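# Close the cabinet's bottom drawer with two robot arms

## Task

Shove the bottom drawer of the cabinet in until it is no less than 90% closed and has stopped moving; then release it and pull the grippers away, since a drawer that stays shut only because the robot is still pressing on it does not count.

## Robot and tools

Robot: two six-joint arms with parallel grippers, left_arm and right_arm. Bases in the scene frame: left_arm at (-0.004, +0.375, 0), quat_wxyz (+0.996, 0, 0, +0.092); right_arm at (-0.048, -0.328, 0), quat_wxyz (+0.998, 0, 0, -0.067). Scene frame: origin on the table top midway between the arms, +x out over the table, +z up, left_arm on the +y side. The arm names do not match the left and right of any image.

Gripper: fingers point along the gripper's +z and open and close along its y. end_effector_position is the point between the closed finger pads, roughly 2 cm behind the fingertips; closing pushes the tips about 10 mm further out along +z. Opening runs from -1 (closed) to +1 (fully open, 0.084 m). grip_measured reports the measured opening on that same scale.

Row format, shared by every tool: 16 numbers, always including both arms, even when only one moves. First left_arm as x, y, z, qw, qx, qy, qz, opening, then right_arm in the same order. x, y, z are an absolute target for end_effector_position in metres, scene frame. The quaternion is an absolute target orientation, w first, scene frame. The opening is an absolute command in [-1, 1]. To hold an orientation steady, resend the same quaternion in every row rather than copying the reported one, which can drift. To keep an arm still, resend the whole pose and opening from the last result taken before it stopped moving.

execute_actions(actions): a list of actions. Each action is a table of 1 to 15 rows, and each row runs for one 1/30 s control step. If a table has fewer than 15 rows, its final row repeats until 15 steps have passed, so one action lasts 0.5 s. An empty list returns only the state and images. For each arm, a target more than 0.6 m from where that gripper starts the action, along any of its own axes, causes the action to be refused for both arms. If the first action fails this check against the latest state, or any action is malformed, nothing moves at all. On each step the command is clipped to within 70 mm and 16 degrees of the measured pose, and damped IK favours position over orientation. A distant target can therefore need several actions, and the arm stops near its last clipped pose.

move(target, speed, blocking): target is one 16-number row of absolute poses. Each gripper follows a straight path toward it, and all paths finish together after 0.5 to 10 s; anything still short stops at 10 s. speed is the top path speed in m/s, from 0.002 to 0.5 (default 0.25), and turning is limited to twice that in rad/s. The opening is sent when the move starts. Paths do not avoid obstacles or the other arm. A gripper can lag behind its path, wander off it, or overshoot the speed, most of all with the arm stretched out. The result adds a 'move:' line giving the ending (done, off_target, moving, held, fault), each gripper's distance from its target, and any limits that acted: paced means the pose was clipped; held means a check blocked some steps, after which the arm may jump quickly. With blocking=false the call returns after 0.5 s while the arm keeps moving. Until a result shows the move ended, execute_actions and new moves are refused, so call wait(0) or stop first.

wait(seconds): 0 to 10 s; each arm keeps its last command, and the wait returns early when a running move ends. stop(): brakes the current move, which needs room to slow down; the fingers keep moving. zoom_image(camera, region): camera is cam_high, cam_low, cam_left_wrist or cam_right_wrist; region is [x0, y0, x1, y1] in pixels of that 504x504 image, with the origin at top-left and at most 504x504. read_manual(section) returns only licence text. finished_scene(scene) ends scene 1 or 2 permanently and reports whether it succeeded.

Results: a state line per arm with position, quaternion and velocities; Hand target lines showing where each controller is currently driving; joint positions and torques (offset and noisy, and nonzero in free air); grip_measured; images from cam_high, cam_low, cam_left_wrist and cam_right_wrist in that order; and, after execute_actions, step readings in which HELD flags steps where an arm's command was held back. 'pose unreachable' means a clearance check changed or blocked that arm's command. Reported hand positions can be off, more so at long reach.

For this job: locate the bottom drawer front in the images and push it toward the cabinet with the gripper or closed fingers at moderate speed, aiming only a little beyond the point of contact, since faster contact and deeper targets push harder. Check it is at least 90% shut and at rest, then back the gripper away and confirm the drawer stays put before finishing.

Things to avoid: joint load limits in N m (waist 54.6, shoulder 54.6, elbow 45.5, forearm roll 24.5, wrist pitch 17.2, wrist roll 17.2). Reaching any of these triggers a torque fault: the arm backs off, holds for 10 s and drops the rest of the call. Motors heat up under load; a warning appears at 65 °C and the brakes engage at 80 °C. Keep the arms from hitting or pressing on each other, avoid slams and very hard pushes, and never knock anything off the table, which fails the task. Brief outside tugs may happen. Shorter robot time and smooth, low-effort motion are rated better, and thinking time leaves the robot holding its last command.

Each tool is called after "Emit:" by a JSON object that holds its "api" and its "payload", one argument or row to a line.

## Session

Emit:
{"api": "execute_actions", "payload": {
  "actions": []
}}

Scene clock: 0.00 s.
left_arm: end_effector_position=(+0.3746, -0.0043, +0.3836) grip_measured=+1.00 end_effector_quat_wxyz=(-0.349, +0.924, +0.142, +0.067) end_effector_velocity=(+0.001, -0.000, +0.001) end_effector_angular_velocity=(+0.000, -0.002, -0.001) | right_arm: end_effector_position=(+0.2591, -0.3439, +0.3378) grip_measured=+1.00 end_effector_quat_wxyz=(-0.526, +0.289, +0.742, +0.300) end_effector_velocity=(+0.000, -0.000, +0.000) end_effector_angular_velocity=(-0.000, -0.000, +0.001)
Joint positions: left_arm=[-1.153 -0.604 -1.57   0.408 -1.584 -1.399  0.084] | right_arm=[-0.278 -0.452 -0.923  0.464 -1.721 -3.076  0.084]
Joint velocities: left_arm=[-0.     0.    -0.001  0.002  0.    -0.     0.   ] | right_arm=[ 0.     0.001 -0.001 -0.    -0.001  0.    -0.   ]
Joint torques (N m, as the arm reports them, + toward a larger angle): no reading
Motor temperatures (°C, as the motors report them): left_arm=[33 30 31 33 36 37] | right_arm=[32 30 34 33 38 35]
Hand target (left_arm): +0.375, -0.004, +0.384; -0.349, +0.924, +0.142, +0.067
Hand target (right_arm): +0.259, -0.344, +0.338; -0.526, +0.289, +0.742, +0.300
camera_calibration (this result's frames):
cam_left_wrist: T_world_to_cam=[[0.322376, -0.698414, -0.638977, 0.157162], [-0.946226, -0.21849, -0.238576, 0.514625], [0.0270146, 0.681528, -0.731293, 0.398754], [0, 0, 0, 1]] pos_world=[0.425514, -0.0495581, 0.514806]
cam_right_wrist: T_world_to_cam=[[0.74071, 0.661066, 0.119751, 0.0298882], [0.262907, -0.12119, -0.95718, 0.281157], [-0.618247, 0.740476, -0.263566, 0.633842], [0, 0, 0, 1]] pos_world=[0.295814, -0.455029, 0.432597]

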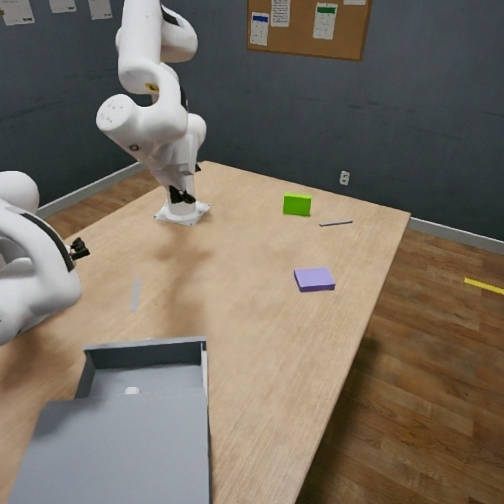

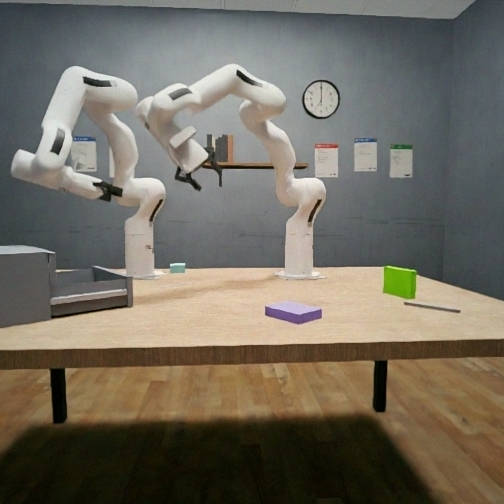

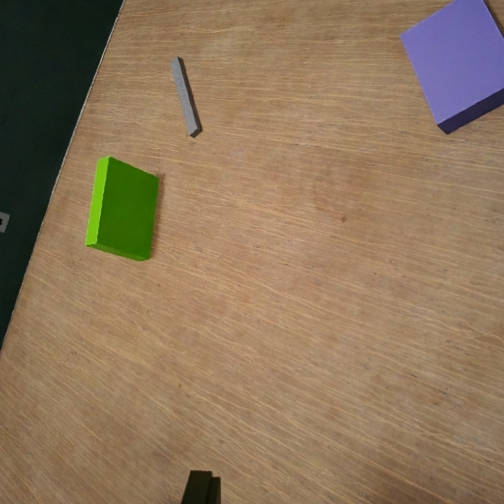

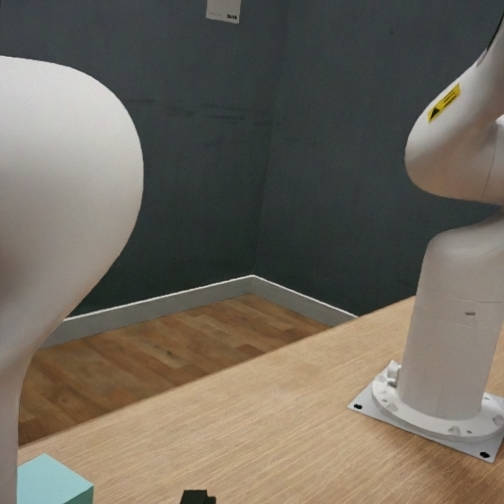

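Emit:
{"api": "move", "payload": {
  "target": [0.4,0.3,0.4,-0.349,0.924,0.142,0.067,1,0.36,-0.27,0.2,0.165,0.834,-0.397,0.346,-1]
}}

Emit:
{"api": "move", "payload": {
  "target": [0.4,0.3,0.4,-0.349,0.924,0.142,0.067,1,0.37,-0.285,0.06,0.165,0.834,-0.397,0.346,-1]
}}

Emit:
{"api": "move", "payload": {
  "target": [0.4,0.3,0.4,-0.349,0.924,0.142,0.067,1,0.53,-0.485,0.06,0.165,0.834,-0.397,0.346,-1],
  "speed": 0.08
}}

Scene clock: 7.03 s.
left_arm: end_effector_position=(+0.4008, +0.2998, +0.4001) grip_measured=+1.00 end_effector_quat_wxyz=(-0.348, +0.924, +0.142, +0.067) end_effector_velocity=(-0.000, +0.001, -0.000) end_effector_angular_velocity=(+0.002, +0.001, -0.001) | right_arm: end_effector_position=(+0.3610, -0.2709, +0.1998) grip_measured=-1.00 end_effector_quat_wxyz=(+0.169, +0.833, -0.396, +0.347) end_effector_velocity=(+0.001, -0.000, +0.000) end_effector_angular_velocity=(+0.002, -0.009, +0.010)
Joint positions: left_arm=[-0.722 -0.116 -0.966  0.647 -1.313 -1.163  0.084] | right_arm=[ 0.705 -0.254 -0.526 -1.407 -0.801 -3.532  0.   ]
Joint velocities: left_arm=[0.002 0.001 0.003 0.002 0.001 0.001 0.   ] | right_arm=[-0.001  0.003  0.006 -0.023  0.001  0.017  0.   ]
Joint torques (N m, as the arm reports them, + toward a larger angle): left_arm=[  2.71  18.08 -14.75   2.61  -0.33  -0.26] | right_arm=[  5.84  22.05 -10.22  -1.3   -0.69  -0.74]
Motor temperatures (°C, as the motors report them): left_arm=[33 30 31 33 36 37] | right_arm=[32 30 34 33 38 35]
Hand target (left_arm): +0.401, +0.300, +0.400; -0.348, +0.924, +0.142, +0.067
Hand target (right_arm): +0.361, -0.271, +0.200; +0.169, +0.833, -0.395, +0.348
Off the commanded pose (left_arm): 0.001 m, 0 deg.
Off the commanded pose (right_arm): 0.001 m, 1 deg.
move: done
camera_calibration (this result's frames):
cam_left_wrist: T_world_to_cam=[[0.323171, -0.698541, -0.638437, 0.371181], [-0.945966, -0.219475, -0.238703, 0.609963], [0.0266227, 0.681081, -0.731724, 0.203405], [0, 0, 0, 1]] pos_world=[0.451634, 0.254622, 0.531412]
cam_right_wrist: T_world_to_cam=[[-0.77856, -0.627364, -0.0160883, 0.149239], [-0.428733, 0.55043, -0.71639, 0.514607], [0.458293, -0.550855, -0.697515, -0.0453682], [0, 0, 0, 1]] pos_world=[0.357613, -0.214619, 0.339415]

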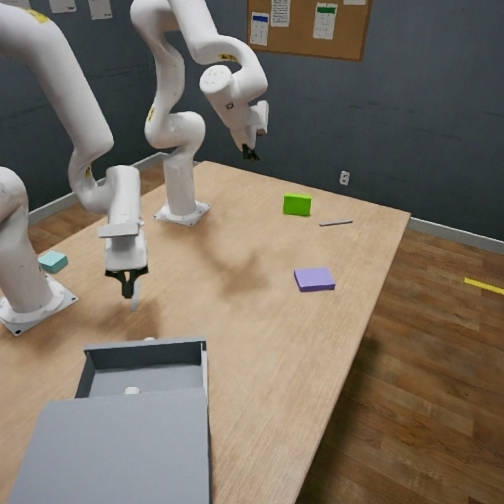

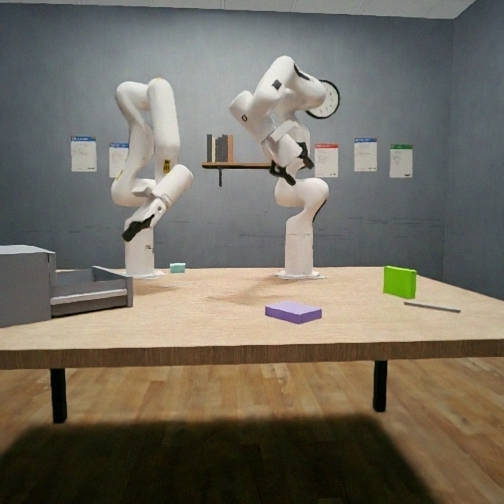

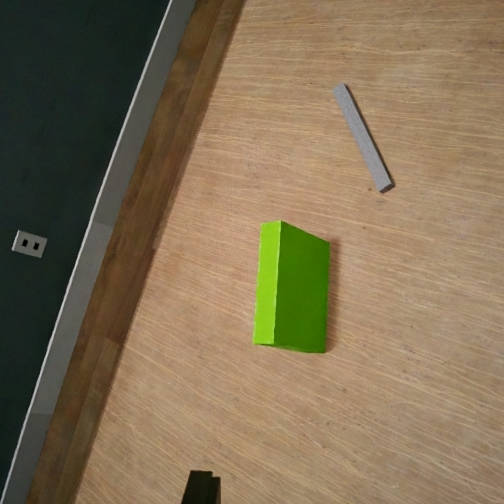

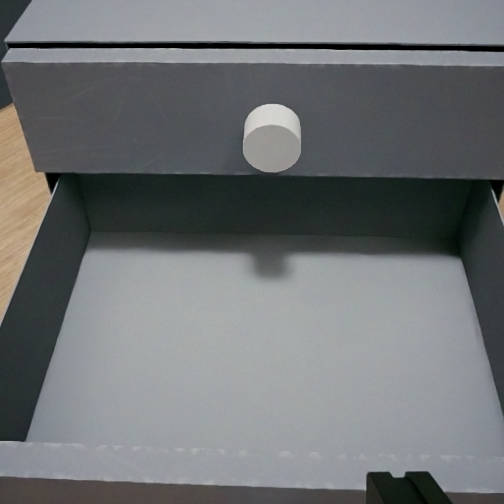

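Scene clock: 8.27 s.
left_arm: end_effector_position=(+0.4000, +0.3000, +0.4000) grip_measured=+1.00 end_effector_quat_wxyz=(-0.349, +0.924, +0.142, +0.067) end_effector_velocity=(+0.001, +0.000, +0.000) end_effector_angular_velocity=(+0.001, -0.002, +0.001) | right_arm: end_effector_position=(+0.3700, -0.2846, +0.0605) grip_measured=-1.00 end_effector_quat_wxyz=(+0.164, +0.834, -0.397, +0.346) end_effector_velocity=(+0.000, -0.000, -0.002) end_effector_angular_velocity=(-0.001, -0.002, +0.002)
Joint positions: left_arm=[-0.722 -0.114 -0.964  0.647 -1.313 -1.163  0.084] | right_arm=[ 0.655 -0.668 -0.586 -1.813 -0.802 -3.028  0.   ]
Joint velocities: left_arm=[ 0.    -0.001 -0.001  0.001  0.    -0.002  0.   ] | right_arm=[-0.001 -0.008 -0.001 -0.009 -0.004  0.01   0.   ]
Joint torques (N m, as the arm reports them, + toward a larger angle): left_arm=[  2.49  17.6  -14.77   2.56  -0.32  -0.2 ] | right_arm=[ 6.23 28.66 -4.09 -0.18 -0.77 -0.69]
Motor temperatures (°C, as the motors report them): left_arm=[33 30 31 33 36 37] | right_arm=[32 30 34 33 38 35]
Hand target (left_arm): +0.400, +0.300, +0.400; -0.349, +0.924, +0.142, +0.067
Hand target (right_arm): +0.370, -0.285, +0.060; +0.164, +0.834, -0.397, +0.346
Off the commanded pose (left_arm): 0.000 m, 0 deg.
Off the commanded pose (right_arm): 0.001 m, 0 deg.
move: done
camera_calibration (this result's frames):
cam_left_wrist: T_world_to_cam=[[0.322526, -0.697977, -0.639379, 0.371976], [-0.946187, -0.218751, -0.238493, 0.609053], [0.0265977, 0.681892, -0.730969, 0.202635], [0, 0, 0, 1]] pos_world=[0.450916, 0.254686, 0.531208]
cam_right_wrist: T_world_to_cam=[[-0.777732, -0.62815, -0.023672, 0.145363], [-0.428481, 0.557318, -0.711197, 0.427816], [0.459931, -0.542977, -0.702594, -0.152236], [0, 0, 0, 1]] pos_world=[0.366382, -0.22978, 0.200742]

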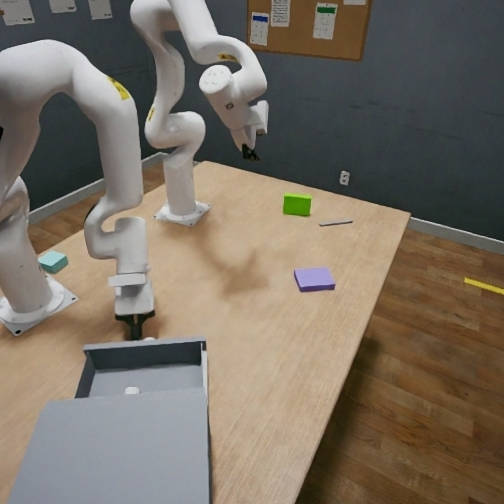

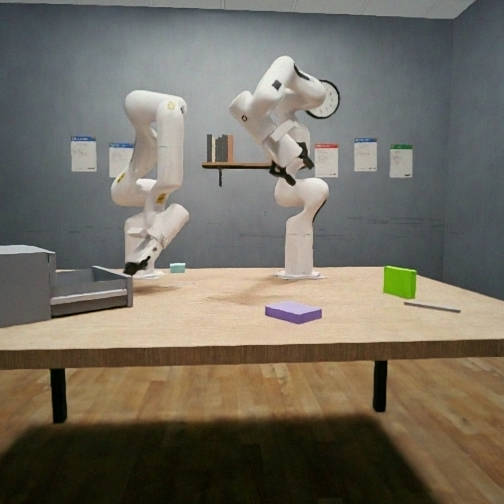

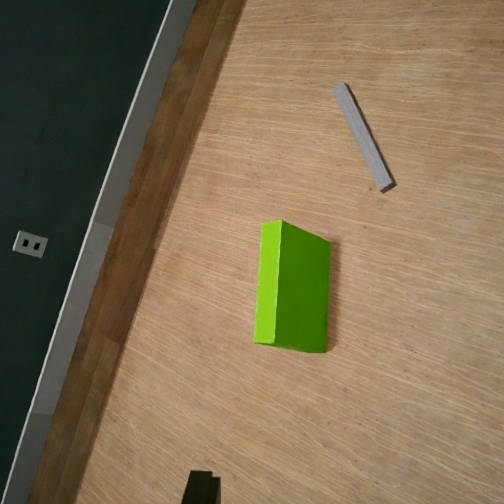

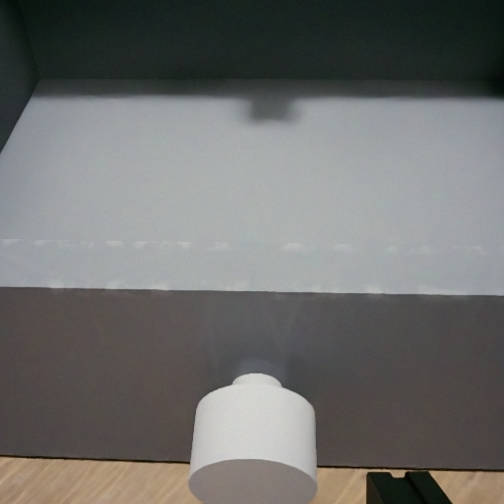

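Scene clock: 11.90 s.
left_arm: end_effector_position=(+0.4000, +0.3000, +0.4000) grip_measured=+1.00 end_effector_quat_wxyz=(-0.349, +0.924, +0.142, +0.067) end_effector_velocity=(+0.000, +0.000, +0.000) end_effector_angular_velocity=(-0.000, +0.000, +0.000) | right_arm: end_effector_position=(+0.5131, -0.4686, +0.0451) grip_measured=-1.00 end_effector_quat_wxyz=(+0.154, +0.849, -0.394, +0.316) end_effector_velocity=(+0.001, +0.000, -0.002) end_effector_angular_velocity=(+0.008, +0.006, -0.000)
Joint positions: left_arm=[-0.722 -0.114 -0.964  0.647 -1.313 -1.163  0.084] | right_arm=[ 0.1   -0.781 -0.865 -2.21  -0.667 -3.263  0.   ]
Joint velocities: left_arm=[ 0.  0.  0. -0. -0.  0.  0.] | right_arm=[-0.002 -0.002 -0.005  0.003  0.012 -0.005  0.   ]
Joint torques (N m, as the arm reports them, + toward a larger angle): left_arm=[  1.45  19.21 -15.24   2.86  -0.32  -0.23] | right_arm=[-36.84  31.82 -46.74  -2.79 -14.98  -0.78]
Motor temperatures (°C, as the motors report them): left_arm=[33 30 31 33 36 37] | right_arm=[32 30 34 33 38 35]
Hand target (left_arm): +0.400, +0.300, +0.400; -0.349, +0.924, +0.142, +0.067
Hand target (right_arm): +0.529, -0.484, +0.060; +0.165, +0.834, -0.397, +0.345
Off the commanded pose (left_arm): 0.000 m, 0 deg.
Off the commanded pose (right_arm): 0.028 m, 4 deg.
move: off_target (right_arm)
camera_calibration (this result's frames):
cam_left_wrist: T_world_to_cam=[[0.322523, -0.69798, -0.639377, 0.371975], [-0.946188, -0.218748, -0.238491, 0.60905], [0.0265992, 0.681889, -0.730972, 0.202636], [0, 0, 0, 1]] pos_world=[0.450915, 0.254684, 0.531206]
cam_right_wrist: T_world_to_cam=[[-0.769711, -0.638308, -0.0103881, 0.131222], [-0.47235, 0.580384, -0.663356, 0.611915], [0.429454, -0.505685, -0.748232, -0.293597], [0, 0, 0, 1]] pos_world=[0.516127, -0.419853, 0.187602]

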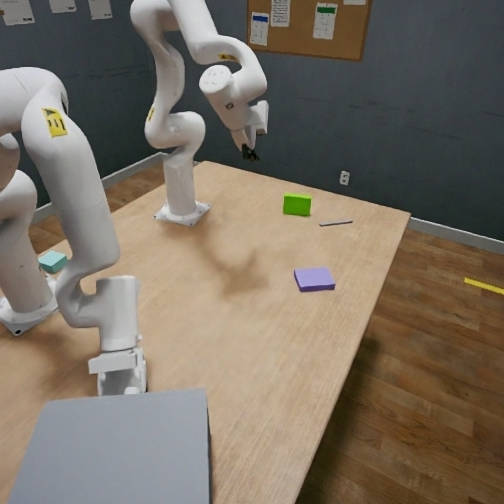

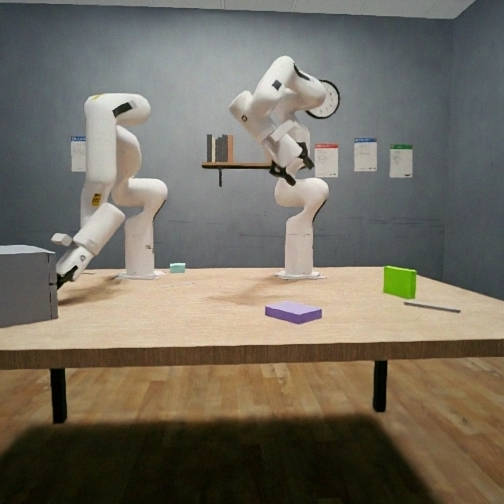

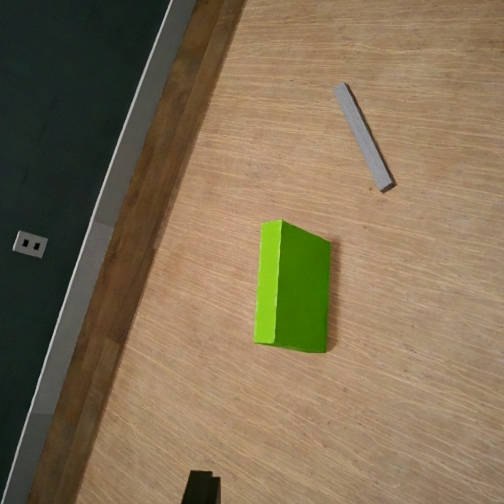

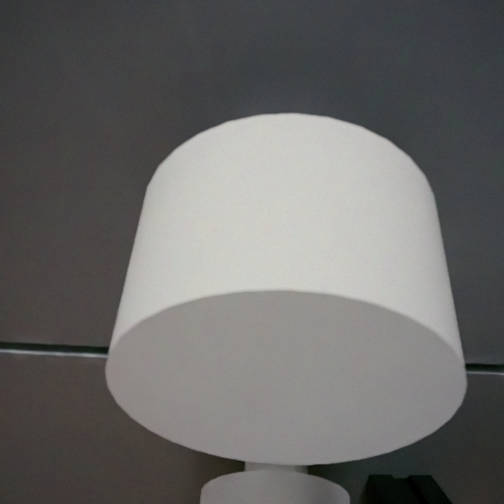

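Emit:
{"api": "move", "payload": {
  "target": [0.4,0.3,0.4,-0.349,0.924,0.142,0.067,1,0.42,-0.37,0.08,0.165,0.834,-0.397,0.346,-1]
}}

Emit:
{"api": "finished_scene", "payload": {
  "scene": 2
}}

Scene clock: 13.33 s.
left_arm: end_effector_position=(+0.4000, +0.3000, +0.4000) grip_measured=+1.00 end_effector_quat_wxyz=(-0.349, +0.924, +0.142, +0.067) end_effector_velocity=(-0.000, +0.000, -0.000) end_effector_angular_velocity=(-0.001, +0.001, -0.000) | right_arm: end_effector_position=(+0.4201, -0.3706, +0.0801) grip_measured=-1.00 end_effector_quat_wxyz=(+0.165, +0.834, -0.397, +0.346) end_effector_velocity=(-0.000, +0.002, +0.001) end_effector_angular_velocity=(-0.001, -0.001, +0.001)
Joint positions: left_arm=[-0.722 -0.114 -0.964  0.647 -1.313 -1.163  0.084] | right_arm=[ 0.384 -0.622 -0.607 -2.017 -0.794 -3.123  0.   ]
Joint velocities: left_arm=[ 0.     0.     0.    -0.001 -0.     0.001  0.   ] | right_arm=[ 0.006  0.003  0.001  0.006 -0.    -0.001  0.   ]
Joint torques (N m, as the arm reports them, + toward a larger angle): left_arm=[  2.17  17.28 -14.17   2.38  -0.36  -0.19] | right_arm=[ 6.   28.32 -5.99 -0.98 -0.77 -0.7 ]
Motor temperatures (°C, as the motors report them): left_arm=[33 30 31 33 36 37] | right_arm=[32 30 34 33 38 35]
Hand target (left_arm): +0.400, +0.300, +0.400; -0.349, +0.924, +0.142, +0.067
Hand target (right_arm): +0.420, -0.370, +0.080; +0.165, +0.834, -0.397, +0.346
Off the commanded pose (left_arm): 0.000 m, 0 deg.
Off the commanded pose (right_arm): 0.001 m, 0 deg.
move: done
camera_calibration (this result's frames):
cam_left_wrist: T_world_to_cam=[[0.322523, -0.69798, -0.639377, 0.371975], [-0.946188, -0.218748, -0.238491, 0.60905], [0.0265992, 0.681889, -0.730972, 0.202636], [0, 0, 0, 1]] pos_world=[0.450915, 0.254684, 0.531206]
cam_right_wrist: T_world_to_cam=[[-0.778186, -0.627626, -0.0226161, 0.131092], [-0.427988, 0.556324, -0.71227, 0.510629], [0.459621, -0.5446, -0.701541, -0.208819], [0, 0, 0, 1]] pos_world=[0.416535, -0.315521, 0.220175]

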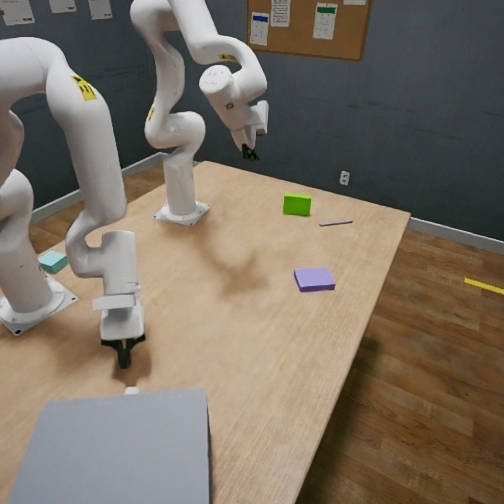

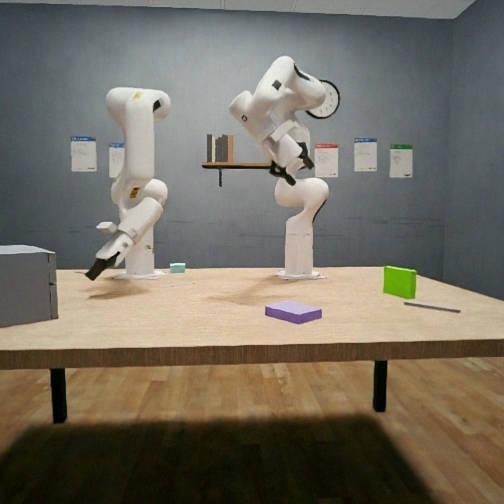

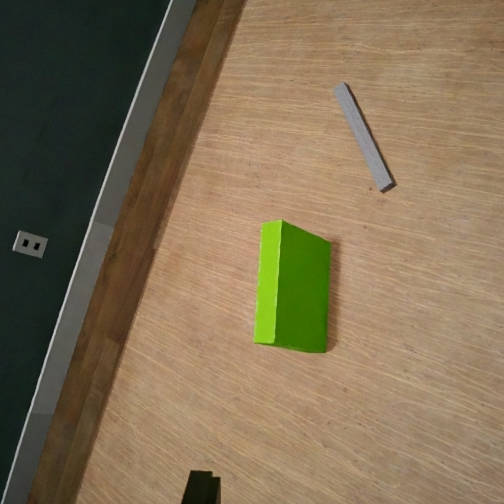

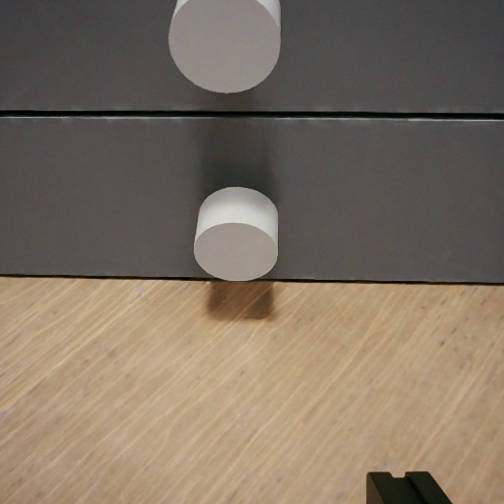

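The scene is finished: the task was done.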